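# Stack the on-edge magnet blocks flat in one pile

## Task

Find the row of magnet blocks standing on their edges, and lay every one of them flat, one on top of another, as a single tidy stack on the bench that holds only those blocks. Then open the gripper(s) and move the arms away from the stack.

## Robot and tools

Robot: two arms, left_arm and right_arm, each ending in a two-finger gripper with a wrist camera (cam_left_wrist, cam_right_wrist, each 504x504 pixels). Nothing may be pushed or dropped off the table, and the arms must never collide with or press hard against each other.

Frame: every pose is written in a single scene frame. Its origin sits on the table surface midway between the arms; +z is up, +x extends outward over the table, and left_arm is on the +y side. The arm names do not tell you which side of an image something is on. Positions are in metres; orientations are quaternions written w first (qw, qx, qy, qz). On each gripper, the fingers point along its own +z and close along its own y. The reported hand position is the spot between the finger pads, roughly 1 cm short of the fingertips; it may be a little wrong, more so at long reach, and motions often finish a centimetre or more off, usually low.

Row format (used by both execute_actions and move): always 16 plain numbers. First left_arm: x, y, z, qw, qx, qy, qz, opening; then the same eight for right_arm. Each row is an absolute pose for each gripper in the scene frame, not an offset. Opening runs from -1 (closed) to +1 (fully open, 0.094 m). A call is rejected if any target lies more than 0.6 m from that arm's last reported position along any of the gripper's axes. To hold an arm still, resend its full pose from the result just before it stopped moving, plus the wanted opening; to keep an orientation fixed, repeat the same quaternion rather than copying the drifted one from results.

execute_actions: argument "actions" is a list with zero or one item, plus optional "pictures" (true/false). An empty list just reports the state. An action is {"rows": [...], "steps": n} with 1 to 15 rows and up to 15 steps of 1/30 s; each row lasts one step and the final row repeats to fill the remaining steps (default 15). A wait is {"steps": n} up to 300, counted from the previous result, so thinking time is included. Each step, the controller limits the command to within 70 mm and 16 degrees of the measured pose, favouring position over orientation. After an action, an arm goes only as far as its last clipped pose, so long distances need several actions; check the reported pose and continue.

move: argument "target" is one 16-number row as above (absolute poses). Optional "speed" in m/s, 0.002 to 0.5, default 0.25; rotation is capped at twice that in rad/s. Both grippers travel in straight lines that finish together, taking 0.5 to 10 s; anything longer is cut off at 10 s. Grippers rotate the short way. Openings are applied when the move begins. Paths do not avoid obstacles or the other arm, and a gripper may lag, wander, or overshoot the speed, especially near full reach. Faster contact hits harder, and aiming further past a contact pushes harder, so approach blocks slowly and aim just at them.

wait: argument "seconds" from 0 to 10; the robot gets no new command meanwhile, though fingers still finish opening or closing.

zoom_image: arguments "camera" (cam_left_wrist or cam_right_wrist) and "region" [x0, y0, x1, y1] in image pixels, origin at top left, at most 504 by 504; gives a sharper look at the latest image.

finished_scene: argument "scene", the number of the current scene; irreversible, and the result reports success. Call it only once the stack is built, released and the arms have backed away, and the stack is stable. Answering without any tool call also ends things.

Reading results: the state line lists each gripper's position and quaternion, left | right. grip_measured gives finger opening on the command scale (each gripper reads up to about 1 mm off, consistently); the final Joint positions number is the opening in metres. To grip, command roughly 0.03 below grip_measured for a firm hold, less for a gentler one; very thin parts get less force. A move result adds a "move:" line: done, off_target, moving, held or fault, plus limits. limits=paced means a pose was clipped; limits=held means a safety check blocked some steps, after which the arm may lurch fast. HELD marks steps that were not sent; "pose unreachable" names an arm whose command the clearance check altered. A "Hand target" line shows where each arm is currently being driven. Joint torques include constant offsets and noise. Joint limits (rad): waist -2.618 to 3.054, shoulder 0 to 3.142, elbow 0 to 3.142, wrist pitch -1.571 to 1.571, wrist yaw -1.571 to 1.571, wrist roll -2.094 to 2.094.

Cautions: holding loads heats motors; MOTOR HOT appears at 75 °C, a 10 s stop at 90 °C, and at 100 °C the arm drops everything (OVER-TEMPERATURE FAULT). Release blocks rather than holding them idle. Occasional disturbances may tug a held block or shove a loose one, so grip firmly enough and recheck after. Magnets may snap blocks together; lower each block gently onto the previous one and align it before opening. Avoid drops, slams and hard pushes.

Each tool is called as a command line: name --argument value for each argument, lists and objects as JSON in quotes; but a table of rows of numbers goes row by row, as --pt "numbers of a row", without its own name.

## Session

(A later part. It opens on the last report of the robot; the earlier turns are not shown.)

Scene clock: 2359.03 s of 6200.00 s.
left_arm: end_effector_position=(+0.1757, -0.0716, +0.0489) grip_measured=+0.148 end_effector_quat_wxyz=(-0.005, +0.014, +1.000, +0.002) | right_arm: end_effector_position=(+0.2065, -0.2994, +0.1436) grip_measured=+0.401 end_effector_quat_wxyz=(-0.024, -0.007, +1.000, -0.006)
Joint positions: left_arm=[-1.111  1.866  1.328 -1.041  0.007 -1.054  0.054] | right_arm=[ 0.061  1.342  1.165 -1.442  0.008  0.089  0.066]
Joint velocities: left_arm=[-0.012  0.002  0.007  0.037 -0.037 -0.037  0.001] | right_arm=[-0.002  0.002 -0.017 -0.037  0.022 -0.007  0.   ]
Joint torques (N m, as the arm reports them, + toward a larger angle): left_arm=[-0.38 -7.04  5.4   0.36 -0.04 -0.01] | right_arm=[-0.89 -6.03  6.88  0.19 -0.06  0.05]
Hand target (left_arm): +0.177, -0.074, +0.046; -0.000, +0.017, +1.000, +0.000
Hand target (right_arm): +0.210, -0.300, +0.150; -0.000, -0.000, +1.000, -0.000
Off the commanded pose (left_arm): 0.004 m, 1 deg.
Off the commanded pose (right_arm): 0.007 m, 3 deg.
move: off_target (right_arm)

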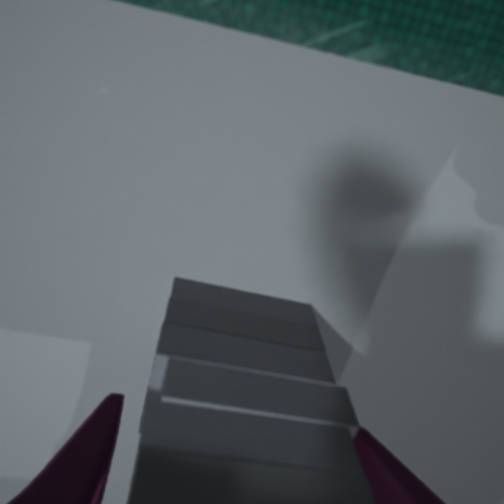

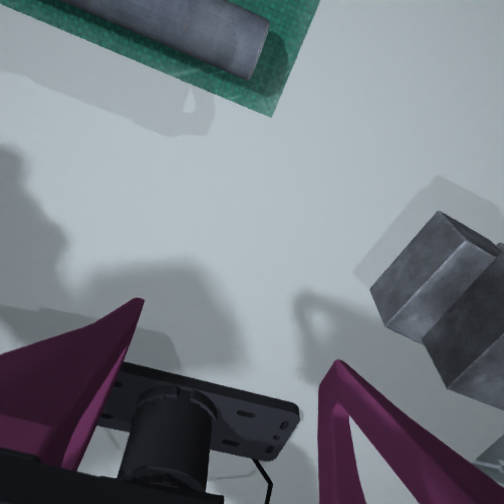

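execute_actions --actions '[{"rows":[[0.177,-0.074,0.046,0,0.0175,0.9998,0,0.12, 0.21,-0.30,0.15,0,0,1,0,0.4],[0.177,-0.074,0.046,0,0.0175,0.9998,0,0.09, 0.21,-0.30,0.15,0,0,1,0,0.4],[0.177,-0.074,0.046,0,0.0175,0.9998,0,0.06, 0.21,-0.30,0.15,0,0,1,0,0.4],[0.177,-0.074,0.046,0,0.0175,0.9998,0,0.03, 0.21,-0.30,0.15,0,0,1,0,0.4],[0.177,-0.074,0.046,0,0.0175,0.9998,0,0.0, 0.21,-0.30,0.15,0,0,1,0,0.4],[0.177,-0.074,0.046,0,0.0175,0.9998,0,-0.02, 0.21,-0.30,0.15,0,0,1,0,0.4],[0.177,-0.074,0.046,0,0.0175,0.9998,0,-0.04, 0.21,-0.30,0.15,0,0,1,0,0.4],[0.177,-0.074,0.046,0,0.0175,0.9998,0,-0.06, 0.21,-0.30,0.15,0,0,1,0,0.4],[0.177,-0.074,0.046,0,0.0175,0.9998,0,-0.08, 0.21,-0.30,0.15,0,0,1,0,0.4],[0.177,-0.074,0.046,0,0.0175,0.9998,0,-0.09, 0.21,-0.30,0.15,0,0,1,0,0.4],[0.177,-0.074,0.046,0,0.0175,0.9998,0,-0.10, 0.21,-0.30,0.15,0,0,1,0,0.4],[0.177,-0.074,0.046,0,0.0175,0.9998,0,-0.11, 0.21,-0.30,0.15,0,0,1,0,0.4],[0.177,-0.074,0.046,0,0.0175,0.9998,0,-0.12, 0.21,-0.30,0.15,0,0,1,0,0.4],[0.177,-0.074,0.046,0,0.0175,0.9998,0,-0.13, 0.21,-0.30,0.15,0,0,1,0,0.4],[0.177,-0.074,0.046,0,0.0175,0.9998,0,-0.15, 0.21,-0.30,0.15,0,0,1,0,0.4]],"steps":15}]' --pictures false

wait --seconds 0.5

Scene clock: 2371.47 s of 6200.00 s.
left_arm: end_effector_position=(+0.1765, -0.0731, +0.0489) grip_measured=-0.108 end_effector_quat_wxyz=(-0.003, +0.014, +1.000, -0.001) | right_arm: end_effector_position=(+0.2065, -0.2994, +0.1436) grip_measured=+0.401 end_effector_quat_wxyz=(-0.024, -0.007, +1.000, -0.006)
Joint positions: left_arm=[-1.111  1.866  1.328 -1.034  0.007 -1.054  0.042] | right_arm=[ 0.061  1.342  1.165 -1.442  0.008  0.089  0.066]
Joint velocities: left_arm=[-0.012 -0.002  0.012 -0.037  0.007 -0.022 -0.001] | right_arm=[ 0.017 -0.002 -0.007 -0.022  0.022  0.007 -0.001]
Joint torques (N m, as the arm reports them, + toward a larger angle): left_arm=[-0.42 -7.09  5.5   0.36 -0.08  0.02] | right_arm=[-0.98 -6.06  6.95  0.19 -0.07  0.03]
Hand target (left_arm): +0.177, -0.074, +0.046; +0.000, +0.017, +1.000, -0.000
Hand target (right_arm): +0.210, -0.300, +0.150; -0.000, -0.000, +1.000, -0.000
Off the commanded pose (left_arm): 0.003 m, 1 deg.
Off the commanded pose (right_arm): 0.007 m, 3 deg.
Steps of this call (steps 1 to 90: nothing new was sent; then 8.93 s passed at rest; steps 91 to 105: all 15 steps of this action). Readings (end_effector_position):
91: left_arm (+0.1761, -0.0723, +0.0489) | right_arm (+0.2065, -0.2994, +0.1436)
92: left_arm (+0.1761, -0.0723, +0.0489) | right_arm (+0.2065, -0.2994, +0.1436)
94: left_arm (+0.1761, -0.0723, +0.0489) | right_arm (+0.2065, -0.2994, +0.1436)
98: left_arm (+0.1762, -0.0725, +0.0489) | right_arm (+0.2065, -0.2994, +0.1436)
105: the state above

Scene clock: 2371.97 s of 6200.00 s.
left_arm: end_effector_position=(+0.1765, -0.0731, +0.0489) grip_measured=-0.108 end_effector_quat_wxyz=(-0.003, +0.014, +1.000, -0.001) | right_arm: end_effector_position=(+0.2065, -0.2994, +0.1436) grip_measured=+0.401 end_effector_quat_wxyz=(-0.024, -0.007, +1.000, -0.006)
Joint positions: left_arm=[-1.111  1.866  1.328 -1.034  0.007 -1.054  0.042] | right_arm=[ 0.061  1.342  1.165 -1.442  0.008  0.089  0.066]
Joint velocities: left_arm=[-0.022  0.002 -0.007  0.095 -0.022  0.037  0.001] | right_arm=[-0.012  0.017  0.007 -0.007  0.007 -0.037 -0.   ]
Joint torques (N m, as the arm reports them, + toward a larger angle): left_arm=[-0.44 -7.09  5.47  0.35 -0.09  0.01] | right_arm=[-1.01 -6.03  6.92  0.21 -0.06  0.03]
Hand target (left_arm): +0.177, -0.074, +0.046; +0.000, +0.017, +1.000, -0.000
Hand target (right_arm): +0.210, -0.300, +0.150; -0.000, -0.000, +1.000, -0.000
Off the commanded pose (left_arm): 0.003 m, 1 deg.
Off the commanded pose (right_arm): 0.007 m, 3 deg.
Steps of this call (steps 1 to 15: nothing new was sent). Readings (end_effector_position):
1: left_arm (+0.1765, -0.0731, +0.0489) | right_arm (+0.2065, -0.2994, +0.1436)
2: left_arm (+0.1765, -0.0731, +0.0489) | right_arm (+0.2065, -0.2994, +0.1436)
4: left_arm (+0.1765, -0.0731, +0.0489) | right_arm (+0.2065, -0.2994, +0.1436)
8: left_arm (+0.1765, -0.0731, +0.0489) | right_arm (+0.2065, -0.2994, +0.1436)
15: the state above

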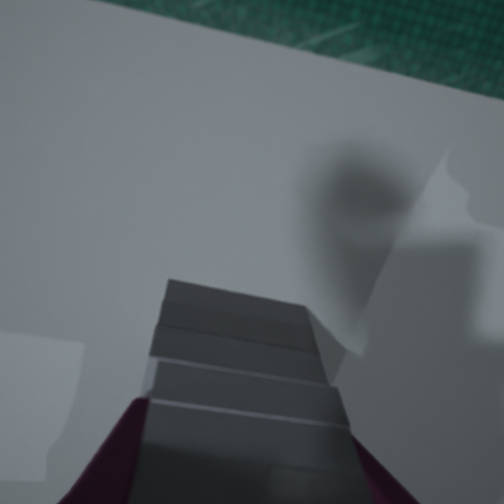

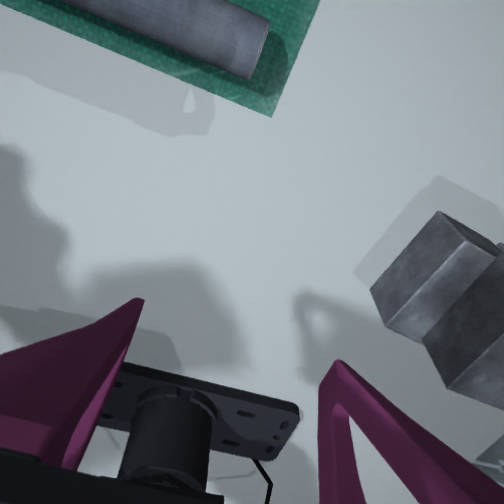

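execute_actions --actions '[{"rows":[[0.177,-0.073,0.048,0,0.0175,0.9998,0,-0.13, 0.21,-0.30,0.15,0,0,1,0,0.4],[0.177,-0.073,0.048,0,0.0175,0.9998,0,-0.115, 0.21,-0.30,0.15,0,0,1,0,0.4],[0.177,-0.073,0.048,0,0.0175,0.9998,0,-0.10, 0.21,-0.30,0.15,0,0,1,0,0.4],[0.177,-0.073,0.048,0,0.0175,0.9998,0,-0.09, 0.21,-0.30,0.15,0,0,1,0,0.4],[0.177,-0.073,0.048,0,0.0175,0.9998,0,-0.08, 0.21,-0.30,0.15,0,0,1,0,0.4],[0.177,-0.073,0.048,0,0.0175,0.9998,0,-0.06, 0.21,-0.30,0.15,0,0,1,0,0.4],[0.177,-0.073,0.048,0,0.0175,0.9998,0,-0.03, 0.21,-0.30,0.15,0,0,1,0,0.4],[0.177,-0.073,0.048,0,0.0175,0.9998,0,0.0, 0.21,-0.30,0.15,0,0,1,0,0.4],[0.177,-0.073,0.048,0,0.0175,0.9998,0,0.04, 0.21,-0.30,0.15,0,0,1,0,0.4],[0.177,-0.073,0.048,0,0.0175,0.9998,0,0.08, 0.21,-0.30,0.15,0,0,1,0,0.4],[0.177,-0.073,0.048,0,0.0175,0.9998,0,0.12, 0.21,-0.30,0.15,0,0,1,0,0.4]],"steps":13}]' --pictures false

move --target '[0.177,-0.067,0.038,0,0.0175,0.9998,0,0.12, 0.21,-0.30,0.15,0,0,1,0,0.4]' --speed 0.015

Scene clock: 2385.57 s of 6200.00 s.
left_arm: end_effector_position=(+0.1765, -0.0731, +0.0489) grip_measured=+0.116 end_effector_quat_wxyz=(-0.003, +0.014, +1.000, -0.001) | right_arm: end_effector_position=(+0.2065, -0.2994, +0.1436) grip_measured=+0.401 end_effector_quat_wxyz=(-0.024, -0.007, +1.000, -0.006)
Joint positions: left_arm=[-1.111  1.866  1.328 -1.034  0.007 -1.054  0.052] | right_arm=[ 0.061  1.342  1.165 -1.442  0.008  0.089  0.066]
Joint velocities: left_arm=[-0.007  0.007 -0.002 -0.007 -0.051 -0.095  0.002] | right_arm=[ 0.007 -0.002  0.012  0.022  0.051 -0.022  0.001]
Joint torques (N m, as the arm reports them, + toward a larger angle): left_arm=[-0.29 -7.44  5.55  0.29 -0.05  0.01] | right_arm=[-0.94 -5.96  6.95  0.19 -0.06  0.02]
Hand target (left_arm): +0.177, -0.073, +0.048; +0.000, +0.017, +1.000, -0.000
Hand target (right_arm): +0.210, -0.300, +0.150; -0.000, -0.000, +1.000, -0.000
Off the commanded pose (left_arm): 0.001 m, 1 deg.
Off the commanded pose (right_arm): 0.007 m, 3 deg.
Steps of this call (steps 1 to 90: nothing new was sent; then 10.17 s passed at rest; steps 91 to 103: all 13 steps of this action). Readings (end_effector_position):
91: left_arm (+0.1765, -0.0731, +0.0489) | right_arm (+0.2065, -0.2994, +0.1436)
92: left_arm (+0.1765, -0.0731, +0.0489) | right_arm (+0.2065, -0.2994, +0.1436)
94: left_arm (+0.1765, -0.0731, +0.0489) | right_arm (+0.2065, -0.2994, +0.1436)
98: left_arm (+0.1765, -0.0731, +0.0489) | right_arm (+0.2065, -0.2994, +0.1436)
103: the state above

Scene clock: 2387.70 s of 6200.00 s.
left_arm: end_effector_position=(+0.1740, -0.0683, +0.0377) grip_measured=+0.118 end_effector_quat_wxyz=(-0.005, +0.018, +1.000, +0.002) | right_arm: end_effector_position=(+0.2065, -0.2994, +0.1436) grip_measured=+0.401 end_effector_quat_wxyz=(-0.024, -0.007, +1.000, -0.006)
Joint positions: left_arm=[-1.111  1.866  1.282 -0.995  0.007 -1.047  0.053] | right_arm=[ 0.061  1.342  1.165 -1.442  0.008  0.089  0.066]
Joint velocities: left_arm=[ 0.002 -0.022 -0.007 -0.051  0.051 -0.007 -0.001] | right_arm=[-0.022 -0.002 -0.002 -0.007 -0.022  0.081 -0.001]
Joint torques (N m, as the arm reports them, + toward a larger angle): left_arm=[ 0.49 -7.9   5.12  0.3  -0.05  0.03] | right_arm=[-0.89 -5.95  6.88  0.2  -0.08  0.04]
Hand target (left_arm): +0.177, -0.067, +0.038; -0.000, +0.017, +1.000, -0.000
Hand target (right_arm): +0.210, -0.300, +0.150; -0.000, -0.000, +1.000, -0.000
Off the commanded pose (left_arm): 0.003 m, 1 deg.
Off the commanded pose (right_arm): 0.007 m, 3 deg.
move: off_target (right_arm)

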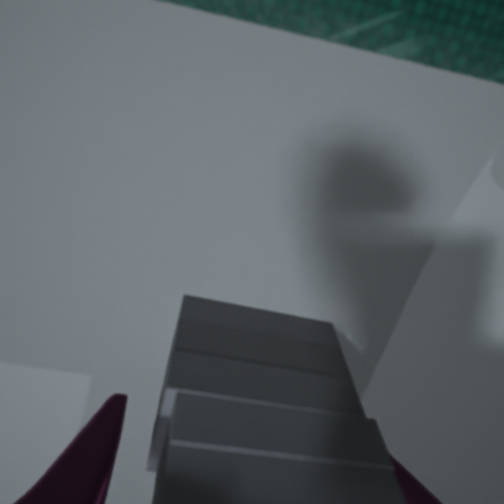

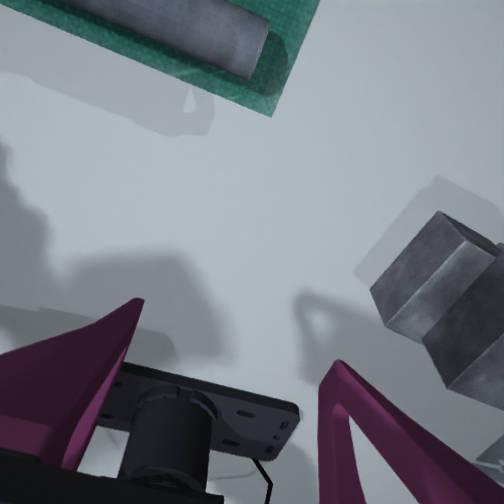

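zoom_image --camera "cam_left_wrist" --region '[110,280,420,504]'

Region (110, 280, 420, 504) of cam_left_wrist's 504x504 image, scaled by 1.626, with more detail than that image has.

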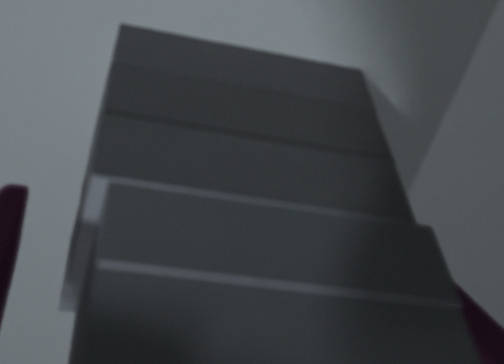

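move --target '[0.177,-0.073,0.038,0,0.0175,0.9998,0,0.12, 0.21,-0.30,0.15,0,0,1,0,0.4]' --speed 0.01

Scene clock: 2403.73 s of 6200.00 s.
left_arm: end_effector_position=(+0.1739, -0.0682, +0.0377) grip_measured=+0.118 end_effector_quat_wxyz=(-0.005, +0.018, +1.000, +0.002) | right_arm: end_effector_position=(+0.2065, -0.2994, +0.1436) grip_measured=+0.401 end_effector_quat_wxyz=(-0.024, -0.007, +1.000, -0.006)
Joint positions: left_arm=[-1.111  1.866  1.281 -0.995  0.007 -1.046  0.053] | right_arm=[ 0.061  1.342  1.165 -1.442  0.008  0.089  0.066]
Joint velocities: left_arm=[ 0.007 -0.027 -0.012 -0.007  0.007  0.007 -0.   ] | right_arm=[-0.007  0.002 -0.022  0.007  0.007  0.007  0.001]
Joint torques (N m, as the arm reports them, + toward a larger angle): left_arm=[-0.24 -6.48  7.18  0.26 -0.05 -0.07] | right_arm=[-0.95 -6.    6.97  0.19 -0.08  0.03]
Hand target (left_arm): +0.177, -0.073, +0.038; -0.000, +0.018, +1.000, +0.000
Hand target (right_arm): +0.210, -0.300, +0.150; -0.000, -0.000, +1.000, -0.000
Off the commanded pose (left_arm): 0.006 m, 1 deg.
Off the commanded pose (right_arm): 0.007 m, 3 deg.
After step 90, 10.27 s passed at rest.
move: off_target (right_arm)

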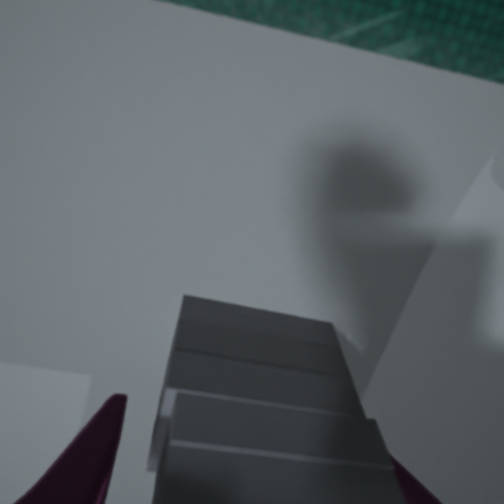

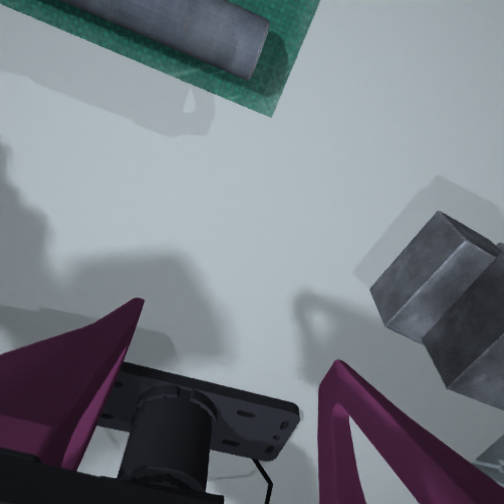

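move --target '[0.178,-0.076,0.036,0,0.0175,0.9998,0,0.12, 0.21,-0.30,0.15,0,0,1,0,0.4]' --speed 0.01

Scene clock: 2415.57 s of 6200.00 s.
left_arm: end_effector_position=(+0.1737, -0.0680, +0.0310) grip_measured=+0.118 end_effector_quat_wxyz=(-0.009, +0.018, +1.000, +0.008) | right_arm: end_effector_position=(+0.2065, -0.2994, +0.1436) grip_measured=+0.401 end_effector_quat_wxyz=(-0.024, -0.007, +1.000, -0.006)
Joint positions: left_arm=[-1.111  1.887  1.281 -0.988  0.008 -1.046  0.053] | right_arm=[ 0.061  1.342  1.165 -1.442  0.008  0.089  0.066]
Joint velocities: left_arm=[-0.027 -0.017 -0.007 -0.037 -0.022  0.007 -0.001] | right_arm=[ 0.007 -0.007 -0.002 -0.022 -0.051 -0.066  0.001]
Joint torques (N m, as the arm reports them, + toward a larger angle): left_arm=[-0.38 -7.26  7.94  0.23 -0.07 -0.06] | right_arm=[-0.95 -5.96  6.87  0.21 -0.08  0.03]
Hand target (left_arm): +0.178, -0.076, +0.036; -0.000, +0.017, +1.000, -0.000
Hand target (right_arm): +0.210, -0.300, +0.150; -0.000, -0.000, +1.000, -0.000
Off the commanded pose (left_arm): 0.010 m, 1 deg.
Off the commanded pose (right_arm): 0.007 m, 3 deg.
After step 90, 5.97 s passed at rest.
move: off_target (right_arm)

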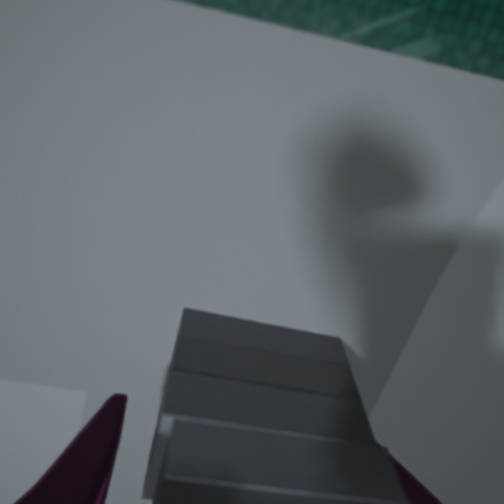

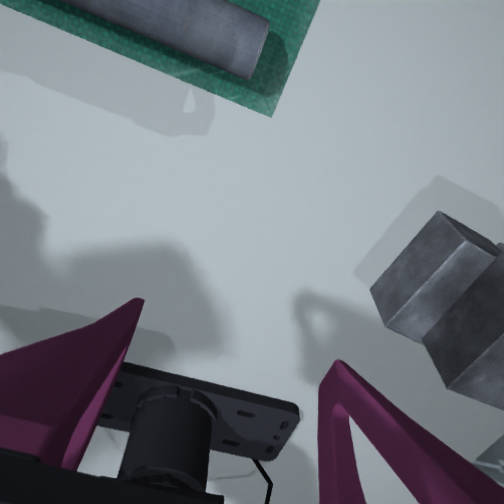

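move --target '[0.178,-0.075,0.046,0,0.0175,0.9998,0,0.12, 0.21,-0.30,0.15,0,0,1,0,0.4]' --speed 0.01

Scene clock: 2422.53 s of 6200.00 s.
left_arm: end_effector_position=(+0.1748, -0.0702, +0.0358) grip_measured=+0.118 end_effector_quat_wxyz=(-0.009, +0.018, +1.000, +0.007) | right_arm: end_effector_position=(+0.2065, -0.2994, +0.1436) grip_measured=+0.401 end_effector_quat_wxyz=(-0.024, -0.007, +1.000, -0.006)
Joint positions: left_arm=[-1.111  1.887  1.302 -1.006  0.008 -1.046  0.053] | right_arm=[ 0.061  1.342  1.165 -1.442  0.008  0.089  0.066]
Joint velocities: left_arm=[-0.012 -0.007 -0.007 -0.022 -0.007  0.051 -0.001] | right_arm=[-0.007 -0.007 -0.002  0.022  0.007  0.081 -0.   ]
Joint torques (N m, as the arm reports them, + toward a larger angle): left_arm=[-0.19 -8.48  8.05  0.06 -0.08 -0.06] | right_arm=[-0.94 -6.01  6.97  0.19 -0.07  0.03]
Hand target (left_arm): +0.178, -0.075, +0.046; +0.000, +0.017, +1.000, -0.000
Hand target (right_arm): +0.210, -0.300, +0.150; -0.000, -0.000, +1.000, -0.000
Off the commanded pose (left_arm): 0.012 m, 1 deg.
Off the commanded pose (right_arm): 0.007 m, 3 deg.
After step 90, 1.20 s passed at rest.
move: off_target (left_arm, right_arm)

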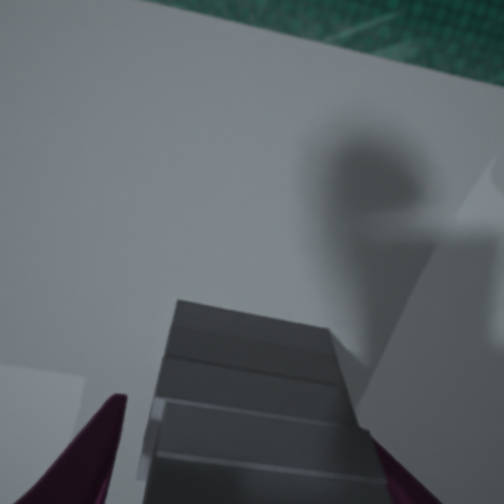

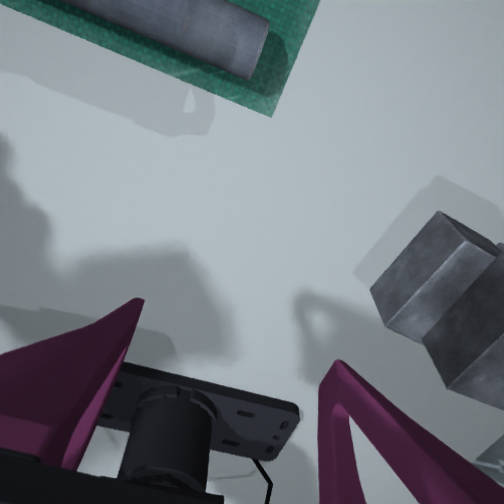

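execute_actions --actions '[]'

Scene clock: 2432.10 s of 6200.00 s.
left_arm: end_effector_position=(+0.1747, -0.0700, +0.0358) grip_measured=+0.118 end_effector_quat_wxyz=(-0.009, +0.018, +1.000, +0.007) | right_arm: end_effector_position=(+0.2065, -0.2994, +0.1436) grip_measured=+0.401 end_effector_quat_wxyz=(-0.024, -0.007, +1.000, -0.006)
Joint positions: left_arm=[-1.111  1.887  1.302 -1.007  0.008 -1.046  0.053] | right_arm=[ 0.061  1.342  1.165 -1.442  0.008  0.089  0.066]
Joint velocities: left_arm=[ 0.012  0.002 -0.007 -0.007 -0.007 -0.007  0.   ] | right_arm=[-0.002  0.002 -0.007  0.022 -0.007 -0.051  0.002]
Joint torques (N m, as the arm reports them, + toward a larger angle): left_arm=[-0.29 -8.49  8.14  0.06 -0.08 -0.05] | right_arm=[-0.92 -5.99  6.91  0.21 -0.09  0.03]
Hand target (left_arm): +0.178, -0.075, +0.046; +0.000, +0.017, +1.000, -0.000
Hand target (right_arm): +0.210, -0.300, +0.150; -0.000, -0.000, +1.000, -0.000
Off the commanded pose (left_arm): 0.012 m, 1 deg.
Off the commanded pose (right_arm): 0.007 m, 3 deg.
Steps of this call (steps 1 to 90: nothing new was sent; then 6.57 s passed at rest). Readings (end_effector_position):
1: left_arm (+0.1748, -0.0702, +0.0358) | right_arm (+0.2065, -0.2994, +0.1436)
2: left_arm (+0.1748, -0.0701, +0.0358) | right_arm (+0.2065, -0.2994, +0.1436)
4: left_arm (+0.1748, -0.0701, +0.0358) | right_arm (+0.2065, -0.2994, +0.1436)
8: left_arm (+0.1747, -0.0700, +0.0358) | right_arm (+0.2065, -0.2994, +0.1436)
90: the state above

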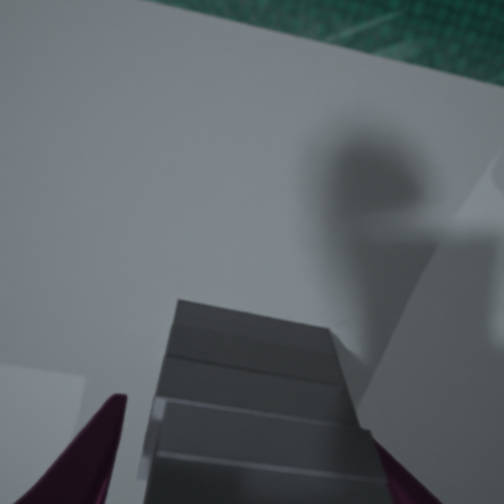

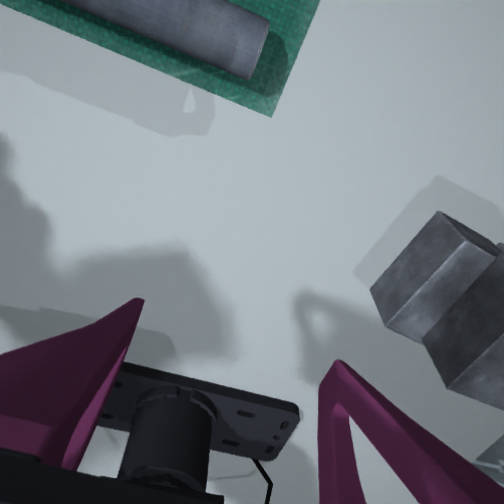

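execute_actions --actions '[{"rows": [[0.177,-0.073,0.042,0,0.0175,0.9998,0,0.06,0.21,-0.30,0.15,0,0,1,0,0.4],[0.177,-0.073,0.042,0,0.0175,0.9998,0,0.03,0.21,-0.30,0.15,0,0,1,0,0.4],[0.177,-0.073,0.042,0,0.0175,0.9998,0,0.0,0.21,-0.30,0.15,0,0,1,0,0.4],[0.177,-0.073,0.042,0,0.0175,0.9998,0,-0.02,0.21,-0.30,0.15,0,0,1,0,0.4],[0.177,-0.073,0.042,0,0.0175,0.9998,0,-0.04,0.21,-0.30,0.15,0,0,1,0,0.4],[0.177,-0.073,0.042,0,0.0175,0.9998,0,-0.06,0.21,-0.30,0.15,0,0,1,0,0.4],[0.177,-0.073,0.042,0,0.0175,0.9998,0,-0.07,0.21,-0.30,0.15,0,0,1,0,0.4],[0.177,-0.073,0.042,0,0.0175,0.9998,0,-0.08,0.21,-0.30,0.15,0,0,1,0,0.4],[0.177,-0.073,0.042,0,0.0175,0.9998,0,-0.09,0.21,-0.30,0.15,0,0,1,0,0.4],[0.177,-0.073,0.042,0,0.0175,0.9998,0,-0.10,0.21,-0.30,0.15,0,0,1,0,0.4],[0.177,-0.073,0.042,0,0.0175,0.9998,0,-0.11,0.21,-0.30,0.15,0,0,1,0,0.4],[0.177,-0.073,0.042,0,0.0175,0.9998,0,-0.12,0.21,-0.30,0.15,0,0,1,0,0.4],[0.177,-0.073,0.042,0,0.0175,0.9998,0,-0.13,0.21,-0.30,0.15,0,0,1,0,0.4],[0.177,-0.073,0.042,0,0.0175,0.9998,0,-0.14,0.21,-0.30,0.15,0,0,1,0,0.4],[0.177,-0.073,0.042,0,0.0175,0.9998,0,-0.15,0.21,-0.30,0.15,0,0,1,0,0.4]], "steps": 15}]'

Scene clock: 2440.93 s of 6200.00 s.
left_arm: end_effector_position=(+0.1748, -0.0703, +0.0358) grip_measured=-0.108 end_effector_quat_wxyz=(-0.009, +0.018, +1.000, +0.007) | right_arm: end_effector_position=(+0.2065, -0.2994, +0.1436) grip_measured=+0.401 end_effector_quat_wxyz=(-0.024, -0.007, +1.000, -0.006)
Joint positions: left_arm=[-1.111  1.887  1.302 -1.006  0.008 -1.046  0.042] | right_arm=[ 0.061  1.342  1.165 -1.442  0.008  0.089  0.066]
Joint velocities: left_arm=[ 0.007  0.017 -0.007 -0.007  0.022  0.022  0.   ] | right_arm=[-0.017 -0.012 -0.007 -0.066  0.022 -0.051  0.   ]
Joint torques (N m, as the arm reports them, + toward a larger angle): left_arm=[-0.25 -8.7   6.35  0.19 -0.07 -0.07] | right_arm=[-0.94 -5.91  6.88  0.21 -0.07  0.01]
Hand target (left_arm): +0.177, -0.073, +0.042; -0.000, +0.017, +1.000, -0.000
Hand target (right_arm): +0.210, -0.300, +0.150; -0.000, -0.000, +1.000, -0.000
Off the commanded pose (left_arm): 0.007 m, 1 deg.
Off the commanded pose (right_arm): 0.007 m, 3 deg.
Steps of this call (steps 1 to 90: nothing new was sent; then 5.33 s passed at rest; steps 91 to 105: all 15 steps of this action). Readings (end_effector_position):
91: left_arm (+0.1747, -0.0700, +0.0358) | right_arm (+0.2065, -0.2994, +0.1436)
92: left_arm (+0.1747, -0.0700, +0.0358) | right_arm (+0.2065, -0.2994, +0.1436)
94: left_arm (+0.1747, -0.0701, +0.0358) | right_arm (+0.2065, -0.2994, +0.1436)
98: left_arm (+0.1747, -0.0702, +0.0358) | right_arm (+0.2065, -0.2994, +0.1436)
105: the state above

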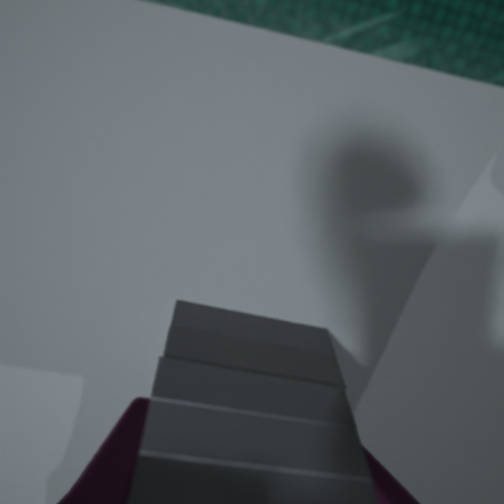

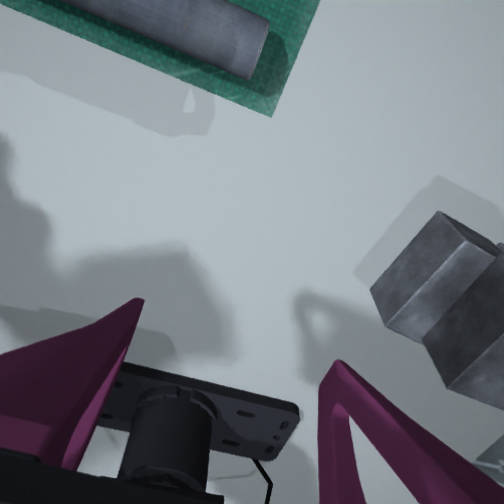

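execute_actions --actions '[{"rows": [[0.177,-0.073,0.042,0,0.0175,0.9998,0,-0.12,0.21,-0.30,0.15,0,0,1,0,0.4],[0.177,-0.073,0.042,0,0.0175,0.9998,0,-0.10,0.21,-0.30,0.15,0,0,1,0,0.4],[0.177,-0.073,0.042,0,0.0175,0.9998,0,-0.09,0.21,-0.30,0.15,0,0,1,0,0.4],[0.177,-0.073,0.042,0,0.0175,0.9998,0,-0.07,0.21,-0.30,0.15,0,0,1,0,0.4],[0.177,-0.073,0.042,0,0.0175,0.9998,0,-0.04,0.21,-0.30,0.15,0,0,1,0,0.4],[0.177,-0.073,0.042,0,0.0175,0.9998,0,0.0,0.21,-0.30,0.15,0,0,1,0,0.4],[0.177,-0.073,0.042,0,0.0175,0.9998,0,0.05,0.21,-0.30,0.15,0,0,1,0,0.4],[0.177,-0.073,0.042,0,0.0175,0.9998,0,0.12,0.21,-0.30,0.15,0,0,1,0,0.4],[0.177,-0.073,0.042,0,0.0175,0.9998,0,0.2,0.21,-0.30,0.15,0,0,1,0,0.4]], "steps": 15}]'

move --target '[0.177,-0.073,0.135,0,0.0175,0.9998,0,0.2,0.21,-0.30,0.15,0,0,1,0,0.4]' --speed 0.06

Scene clock: 2448.90 s of 6200.00 s.
left_arm: end_effector_position=(+0.1748, -0.0703, +0.0358) grip_measured=+0.197 end_effector_quat_wxyz=(-0.009, +0.018, +1.000, +0.007) | right_arm: end_effector_position=(+0.2065, -0.2994, +0.1436) grip_measured=+0.401 end_effector_quat_wxyz=(-0.024, -0.007, +1.000, -0.006)
Joint positions: left_arm=[-1.111  1.887  1.302 -1.006  0.008 -1.046  0.056] | right_arm=[ 0.061  1.342  1.165 -1.442  0.008  0.089  0.066]
Joint velocities: left_arm=[ 0.007  0.007  0.002  0.007  0.007 -0.037  0.001] | right_arm=[ 0.007 -0.002  0.002 -0.051 -0.051  0.037 -0.   ]
Joint torques (N m, as the arm reports them, + toward a larger angle): left_arm=[-0.25 -8.71  6.32  0.21 -0.07 -0.06] | right_arm=[-0.93 -6.01  6.85  0.21 -0.05  0.01]
Hand target (left_arm): +0.177, -0.073, +0.042; -0.000, +0.017, +1.000, -0.000
Hand target (right_arm): +0.210, -0.300, +0.150; -0.000, -0.000, +1.000, -0.000
Off the commanded pose (left_arm): 0.007 m, 1 deg.
Off the commanded pose (right_arm): 0.007 m, 3 deg.
Steps of this call (steps 1 to 90: nothing new was sent; then 4.47 s passed at rest; steps 91 to 105: all 15 steps of this action). Readings (end_effector_position):
91: left_arm (+0.1748, -0.0703, +0.0358) | right_arm (+0.2065, -0.2994, +0.1436)
92: left_arm (+0.1748, -0.0703, +0.0358) | right_arm (+0.2065, -0.2994, +0.1436)
94: left_arm (+0.1748, -0.0703, +0.0358) | right_arm (+0.2065, -0.2994, +0.1436)
98: left_arm (+0.1748, -0.0703, +0.0358) | right_arm (+0.2065, -0.2994, +0.1436)
105: the state above

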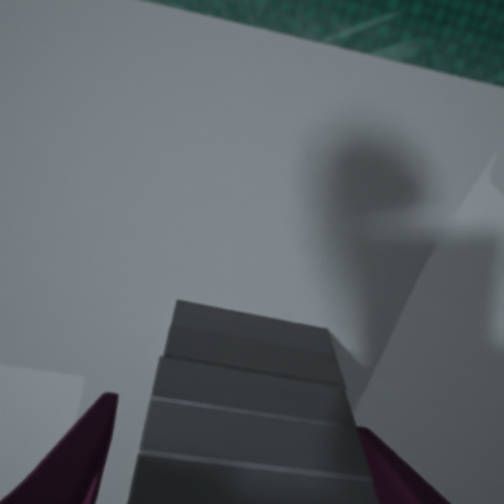

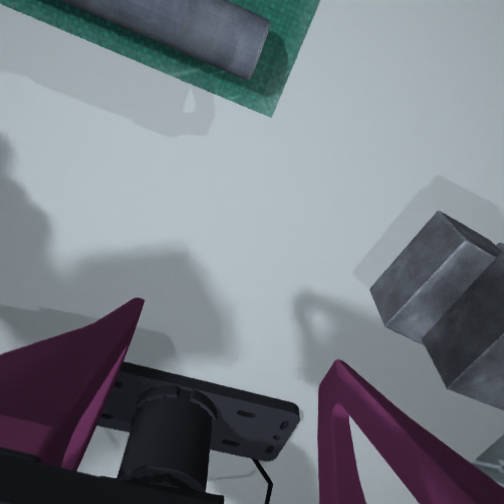

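Scene clock: 2451.30 s of 6200.00 s.
left_arm: end_effector_position=(+0.1752, -0.0711, +0.1178) grip_measured=+0.197 end_effector_quat_wxyz=(-0.014, +0.018, +1.000, +0.016) | right_arm: end_effector_position=(+0.2065, -0.2994, +0.1436) grip_measured=+0.401 end_effector_quat_wxyz=(-0.024, -0.007, +1.000, -0.006)
Joint positions: left_arm=[-1.111  1.852  1.588 -1.347  0.008 -1.046  0.056] | right_arm=[ 0.061  1.342  1.165 -1.442  0.008  0.089  0.066]
Joint velocities: left_arm=[-0.007 -0.012 -0.007 -0.022 -0.022  0.037 -0.001] | right_arm=[ 0.007 -0.012 -0.012 -0.037 -0.051 -0.022  0.   ]
Joint torques (N m, as the arm reports them, + toward a larger angle): left_arm=[ -0.29 -10.12   8.32   0.05  -0.08  -0.05] | right_arm=[-0.99 -6.    6.86  0.17 -0.09  0.04]
Hand target (left_arm): +0.177, -0.073, +0.135; -0.000, +0.017, +1.000, -0.000
Hand target (right_arm): +0.210, -0.300, +0.150; -0.000, -0.000, +1.000, -0.000
Off the commanded pose (left_arm): 0.017 m, 2 deg.
Off the commanded pose (right_arm): 0.007 m, 3 deg.
move: off_target (left_arm, right_arm)

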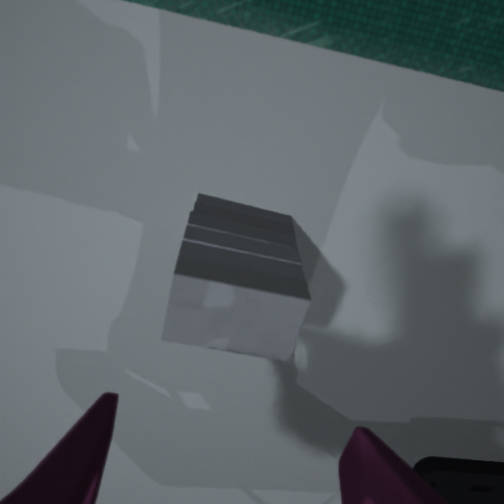

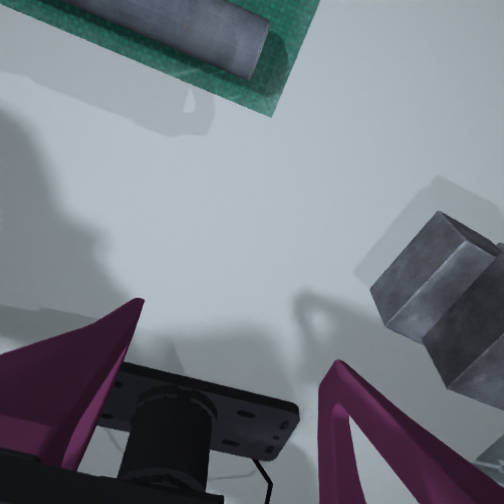

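move --target '[0.178,-0.073,0.135,0,0.7193,0.6947,0,0.15,0.21,-0.30,0.15,0,0,1,0,0.4]' --speed 0.4

Scene clock: 2456.93 s of 6200.00 s.
left_arm: end_effector_position=(+0.1755, -0.0688, +0.1179) grip_measured=+0.153 end_effector_quat_wxyz=(-0.023, +0.716, +0.698, +0.006) | right_arm: end_effector_position=(+0.2065, -0.2994, +0.1436) grip_measured=+0.401 end_effector_quat_wxyz=(-0.024, -0.007, +1.000, -0.006)
Joint positions: left_arm=[-1.111  1.852  1.588 -1.355  0.001  0.514  0.054] | right_arm=[ 0.061  1.342  1.165 -1.442  0.008  0.089  0.066]
Joint velocities: left_arm=[-0.007 -0.007  0.012 -0.051  0.037  0.081 -0.001] | right_arm=[ 0.002  0.007  0.017  0.007  0.022 -0.051  0.   ]
Joint torques (N m, as the arm reports them, + toward a larger angle): left_arm=[ 0.03 -9.88  8.49  0.06  0.    0.04] | right_arm=[-0.97 -5.92  6.88  0.21 -0.06  0.03]
Hand target (left_arm): +0.178, -0.073, +0.135; +0.000, +0.719, +0.695, +0.000
Hand target (right_arm): +0.210, -0.300, +0.150; -0.000, -0.000, +1.000, -0.000
Off the commanded pose (left_arm): 0.018 m, 3 deg.
Off the commanded pose (right_arm): 0.007 m, 3 deg.
move: off_target (left_arm, right_arm)

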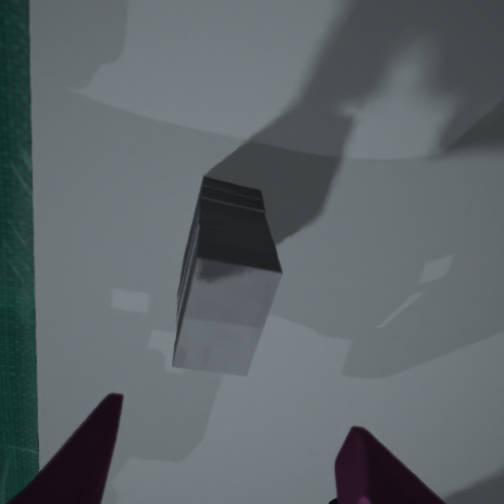

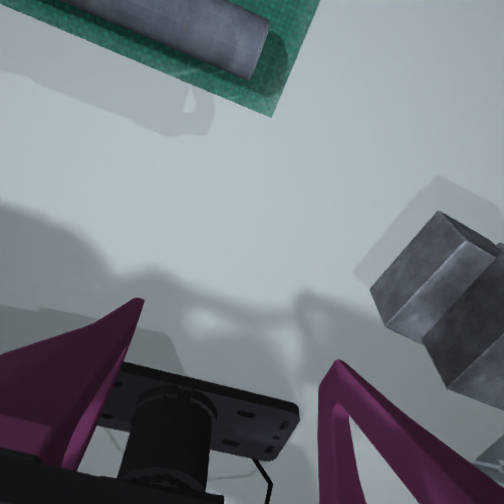

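move --target '[0.179,-0.073,0.088,0,0.7193,0.6947,0,0.25,0.21,-0.30,0.15,0,0,1,0,0.4]' --speed 0.1

Scene clock: 2463.70 s of 6200.00 s.
left_arm: end_effector_position=(+0.1756, -0.0689, +0.0837) grip_measured=+0.248 end_effector_quat_wxyz=(-0.017, +0.718, +0.696, +0.005) | right_arm: end_effector_position=(+0.2065, -0.2994, +0.1436) grip_measured=+0.401 end_effector_quat_wxyz=(-0.024, -0.007, +1.000, -0.006)
Joint positions: left_arm=[-1.111  1.852  1.452 -1.206  0.001  0.52   0.059] | right_arm=[ 0.061  1.342  1.165 -1.442  0.008  0.089  0.066]
Joint velocities: left_arm=[-0.007  0.007 -0.002  0.051 -0.022  0.037 -0.   ] | right_arm=[-0.002 -0.007 -0.007  0.022  0.051  0.007  0.   ]
Joint torques (N m, as the arm reports them, + toward a larger angle): left_arm=[ 0.13 -8.86  5.66  0.38 -0.03  0.01] | right_arm=[-0.95 -5.99  6.91  0.19 -0.09  0.05]
Hand target (left_arm): +0.179, -0.073, +0.088; -0.000, +0.719, +0.695, -0.000
Hand target (right_arm): +0.210, -0.300, +0.150; -0.000, -0.000, +1.000, -0.000
Off the commanded pose (left_arm): 0.007 m, 2 deg.
Off the commanded pose (right_arm): 0.007 m, 3 deg.
After step 90, 2.77 s passed at rest.
move: off_target (right_arm)

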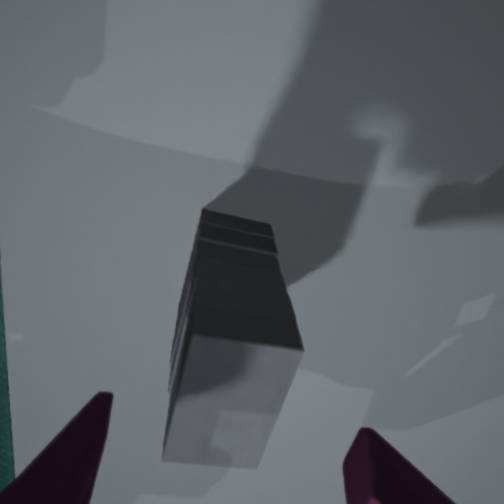

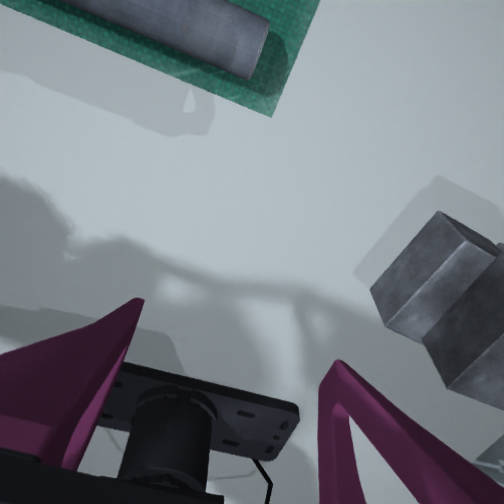

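move --target '[0.184,-0.072,0.080,0,0.7193,0.6947,0,0.25,0.21,-0.30,0.15,0,0,1,0,0.4]' --speed 0.03

Scene clock: 2470.30 s of 6200.00 s.
left_arm: end_effector_position=(+0.1785, -0.0697, +0.0792) grip_measured=+0.248 end_effector_quat_wxyz=(-0.012, +0.721, +0.693, +0.003) | right_arm: end_effector_position=(+0.2065, -0.2994, +0.1436) grip_measured=+0.401 end_effector_quat_wxyz=(-0.024, -0.007, +1.000, -0.006)
Joint positions: left_arm=[-1.105  1.852  1.434 -1.177  0.001  0.534  0.059] | right_arm=[ 0.061  1.342  1.165 -1.442  0.008  0.089  0.066]
Joint velocities: left_arm=[ 0.007  0.017 -0.002 -0.007 -0.022 -0.007  0.   ] | right_arm=[-0.027 -0.017 -0.007 -0.022 -0.022  0.007 -0.   ]
Joint torques (N m, as the arm reports them, + toward a larger angle): left_arm=[ 0.87 -7.95  5.63  0.4  -0.02 -0.01] | right_arm=[-0.88 -5.96  6.94  0.19 -0.08  0.03]
Hand target (left_arm): +0.184, -0.072, +0.080; -0.000, +0.719, +0.695, -0.000
Hand target (right_arm): +0.210, -0.300, +0.150; -0.000, -0.000, +1.000, -0.000
Off the commanded pose (left_arm): 0.006 m, 1 deg.
Off the commanded pose (right_arm): 0.007 m, 3 deg.
After step 90, 2.47 s passed at rest.
move: off_target (right_arm)

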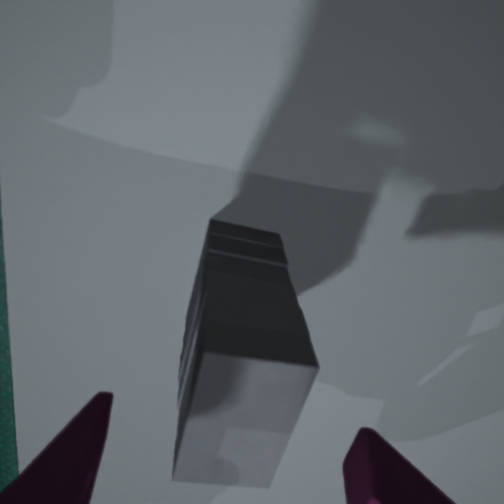

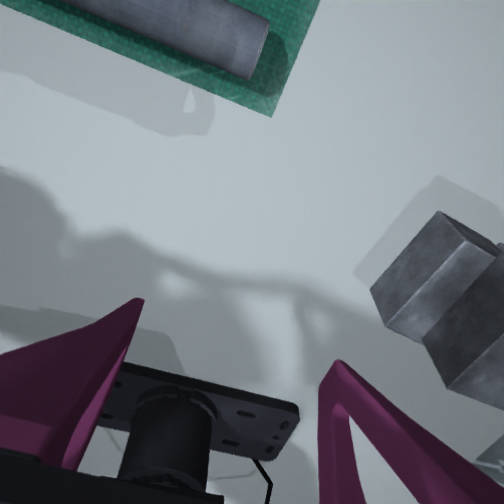

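move --target '[0.181,-0.073,0.040,0,0.7193,0.6947,0,0.25,0.21,-0.30,0.15,0,0,1,0,0.4]' --speed 0.04

Scene clock: 2476.07 s of 6200.00 s.
left_arm: end_effector_position=(+0.1782, -0.0692, +0.0405) grip_measured=+0.248 end_effector_quat_wxyz=(-0.010, +0.721, +0.693, +0.002) | right_arm: end_effector_position=(+0.2065, -0.2994, +0.1436) grip_measured=+0.401 end_effector_quat_wxyz=(-0.024, -0.007, +1.000, -0.006)
Joint positions: left_arm=[-1.105  1.883  1.316 -1.024  0.001  0.535  0.059] | right_arm=[ 0.061  1.342  1.165 -1.442  0.008  0.089  0.066]
Joint velocities: left_arm=[ 0.002 -0.022 -0.002  0.066 -0.007 -0.037 -0.001] | right_arm=[-0.002  0.002 -0.007  0.007 -0.037 -0.022  0.   ]
Joint torques (N m, as the arm reports them, + toward a larger angle): left_arm=[ 0.08 -7.64  5.41  0.38  0.   -0.06] | right_arm=[-0.91 -5.97  6.97  0.19 -0.06  0.02]
Hand target (left_arm): +0.181, -0.073, +0.040; -0.000, +0.719, +0.695, -0.000
Hand target (right_arm): +0.210, -0.300, +0.150; -0.000, -0.000, +1.000, -0.000
Off the commanded pose (left_arm): 0.005 m, 1 deg.
Off the commanded pose (right_arm): 0.007 m, 3 deg.
After step 90, 1.33 s passed at rest.
move: off_target (right_arm)

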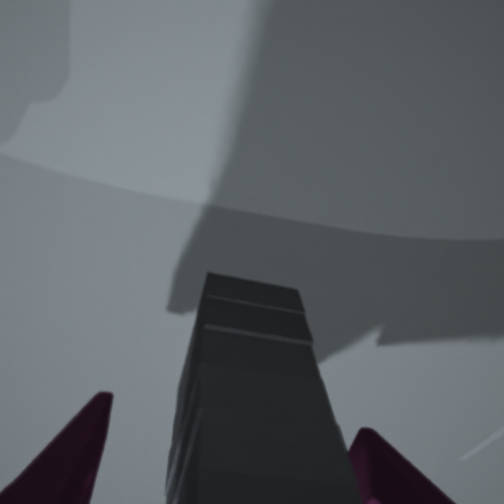

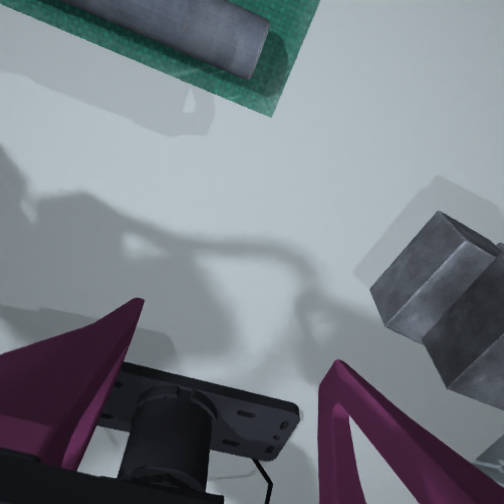

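execute_actions --actions '[{"rows": [[0.181,-0.073,0.040,0,0.7193,0.6947,0,0.15,0.21,-0.30,0.15,0,0,1,0,0.4],[0.181,-0.073,0.040,0,0.7193,0.6947,0,0.05,0.21,-0.30,0.15,0,0,1,0,0.4],[0.181,-0.073,0.040,0,0.7193,0.6947,0,-0.05,0.21,-0.30,0.15,0,0,1,0,0.4],[0.181,-0.073,0.040,0,0.7193,0.6947,0,-0.15,0.21,-0.30,0.15,0,0,1,0,0.4],[0.181,-0.073,0.040,0,0.7193,0.6947,0,-0.22,0.21,-0.30,0.15,0,0,1,0,0.4],[0.181,-0.073,0.040,0,0.7193,0.6947,0,-0.28,0.21,-0.30,0.15,0,0,1,0,0.4],[0.181,-0.073,0.040,0,0.7193,0.6947,0,-0.32,0.21,-0.30,0.15,0,0,1,0,0.4],[0.181,-0.073,0.040,0,0.7193,0.6947,0,-0.35,0.21,-0.30,0.15,0,0,1,0,0.4],[0.181,-0.073,0.040,0,0.7193,0.6947,0,-0.37,0.21,-0.30,0.15,0,0,1,0,0.4],[0.181,-0.073,0.040,0,0.7193,0.6947,0,-0.39,0.21,-0.30,0.15,0,0,1,0,0.4],[0.181,-0.073,0.040,0,0.7193,0.6947,0,-0.40,0.21,-0.30,0.15,0,0,1,0,0.4],[0.181,-0.073,0.040,0,0.7193,0.6947,0,-0.41,0.21,-0.30,0.15,0,0,1,0,0.4],[0.181,-0.073,0.040,0,0.7193,0.6947,0,-0.42,0.21,-0.30,0.15,0,0,1,0,0.4],[0.181,-0.073,0.040,0,0.7193,0.6947,0,-0.43,0.21,-0.30,0.15,0,0,1,0,0.4],[0.181,-0.073,0.040,0,0.7193,0.6947,0,-0.44,0.21,-0.30,0.15,0,0,1,0,0.4]], "steps": 15}]' --pictures false

execute_actions --actions '[{"rows": [[0.181,-0.073,0.040,0,0.7193,0.6947,0,-0.45,0.21,-0.30,0.15,0,0,1,0,0.4],[0.181,-0.073,0.040,0,0.7193,0.6947,0,-0.46,0.21,-0.30,0.15,0,0,1,0,0.4],[0.181,-0.073,0.040,0,0.7193,0.6947,0,-0.47,0.21,-0.30,0.15,0,0,1,0,0.4],[0.181,-0.073,0.040,0,0.7193,0.6947,0,-0.48,0.21,-0.30,0.15,0,0,1,0,0.4],[0.181,-0.073,0.040,0,0.7193,0.6947,0,-0.49,0.21,-0.30,0.15,0,0,1,0,0.4],[0.181,-0.073,0.040,0,0.7193,0.6947,0,-0.50,0.21,-0.30,0.15,0,0,1,0,0.4],[0.181,-0.073,0.040,0,0.7193,0.6947,0,-0.51,0.21,-0.30,0.15,0,0,1,0,0.4]], "steps": 15}]'

Scene clock: 2488.57 s of 6200.00 s.
left_arm: end_effector_position=(+0.1784, -0.0696, +0.0405) grip_measured=-0.433 end_effector_quat_wxyz=(-0.009, +0.721, +0.693, +0.002) | right_arm: end_effector_position=(+0.2065, -0.2994, +0.1436) grip_measured=+0.401 end_effector_quat_wxyz=(-0.024, -0.007, +1.000, -0.006)
Joint positions: left_arm=[-1.105  1.883  1.316 -1.022  0.001  0.535  0.027] | right_arm=[ 0.061  1.342  1.165 -1.442  0.008  0.089  0.066]
Joint velocities: left_arm=[-0.012  0.027  0.007  0.007  0.066 -0.051 -0.01 ] | right_arm=[ 0.002  0.017 -0.007  0.007 -0.051  0.022 -0.001]
Joint torques (N m, as the arm reports them, + toward a larger angle): left_arm=[ 0.12 -7.73  5.43  0.4   0.01 -0.08] | right_arm=[-0.93 -5.99  6.91  0.21 -0.08  0.03]
Hand target (left_arm): +0.181, -0.073, +0.040; -0.000, +0.719, +0.695, -0.000
Hand target (right_arm): +0.210, -0.300, +0.150; -0.000, -0.000, +1.000, -0.000
Off the commanded pose (left_arm): 0.004 m, 1 deg.
Off the commanded pose (right_arm): 0.007 m, 3 deg.
Steps of this call (steps 1 to 90: nothing new was sent; then 9.00 s passed at rest; steps 91 to 105: all 15 steps of this action). Readings (end_effector_position):
91: left_arm (+0.1784, -0.0696, +0.0405) | right_arm (+0.2065, -0.2994, +0.1436)
92: left_arm (+0.1784, -0.0696, +0.0405) | right_arm (+0.2065, -0.2994, +0.1436)
94: left_arm (+0.1784, -0.0696, +0.0405) | right_arm (+0.2065, -0.2994, +0.1436)
98: left_arm (+0.1784, -0.0696, +0.0405) | right_arm (+0.2065, -0.2994, +0.1436)
105: the state above

Scene clock: 2489.07 s of 6200.00 s.
left_arm: end_effector_position=(+0.1785, -0.0696, +0.0405) grip_measured=-0.468 end_effector_quat_wxyz=(-0.009, +0.721, +0.693, +0.002) | right_arm: end_effector_position=(+0.2065, -0.2994, +0.1436) grip_measured=+0.401 end_effector_quat_wxyz=(-0.024, -0.007, +1.000, -0.006)
Joint positions: left_arm=[-1.105  1.883  1.316 -1.022  0.     0.535  0.025] | right_arm=[ 0.061  1.342  1.165 -1.442  0.008  0.089  0.066]
Joint velocities: left_arm=[ 0.007  0.017  0.007  0.007 -0.007  0.022 -0.001] | right_arm=[ 0.012  0.002 -0.002  0.022  0.022  0.022  0.   ]
Joint torques (N m, as the arm reports them, + toward a larger angle): left_arm=[ 0.13 -7.69  5.52  0.41 -0.01 -0.04] | right_arm=[-1.05 -5.96  6.93  0.2  -0.07  0.02]
Hand target (left_arm): +0.181, -0.073, +0.040; -0.000, +0.719, +0.695, -0.000
Hand target (right_arm): +0.210, -0.300, +0.150; -0.000, -0.000, +1.000, -0.000
Off the commanded pose (left_arm): 0.004 m, 1 deg.
Off the commanded pose (right_arm): 0.007 m, 3 deg.
Steps of this call (steps 1 to 15: all 15 steps of this action). Readings (end_effector_position):
1: left_arm (+0.1784, -0.0696, +0.0405) | right_arm (+0.2065, -0.2994, +0.1436)
2: left_arm (+0.1784, -0.0696, +0.0405) | right_arm (+0.2065, -0.2994, +0.1436)
4: left_arm (+0.1785, -0.0695, +0.0405) | right_arm (+0.2065, -0.2994, +0.1436)
8: left_arm (+0.1785, -0.0696, +0.0405) | right_arm (+0.2065, -0.2994, +0.1436)
15: the state above

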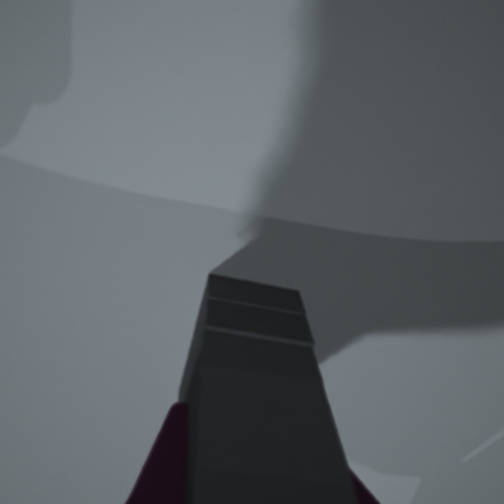

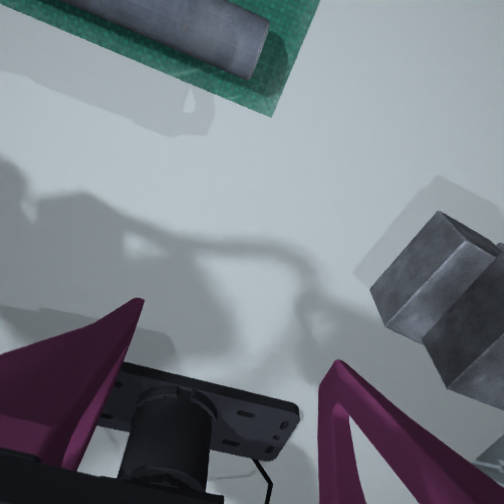

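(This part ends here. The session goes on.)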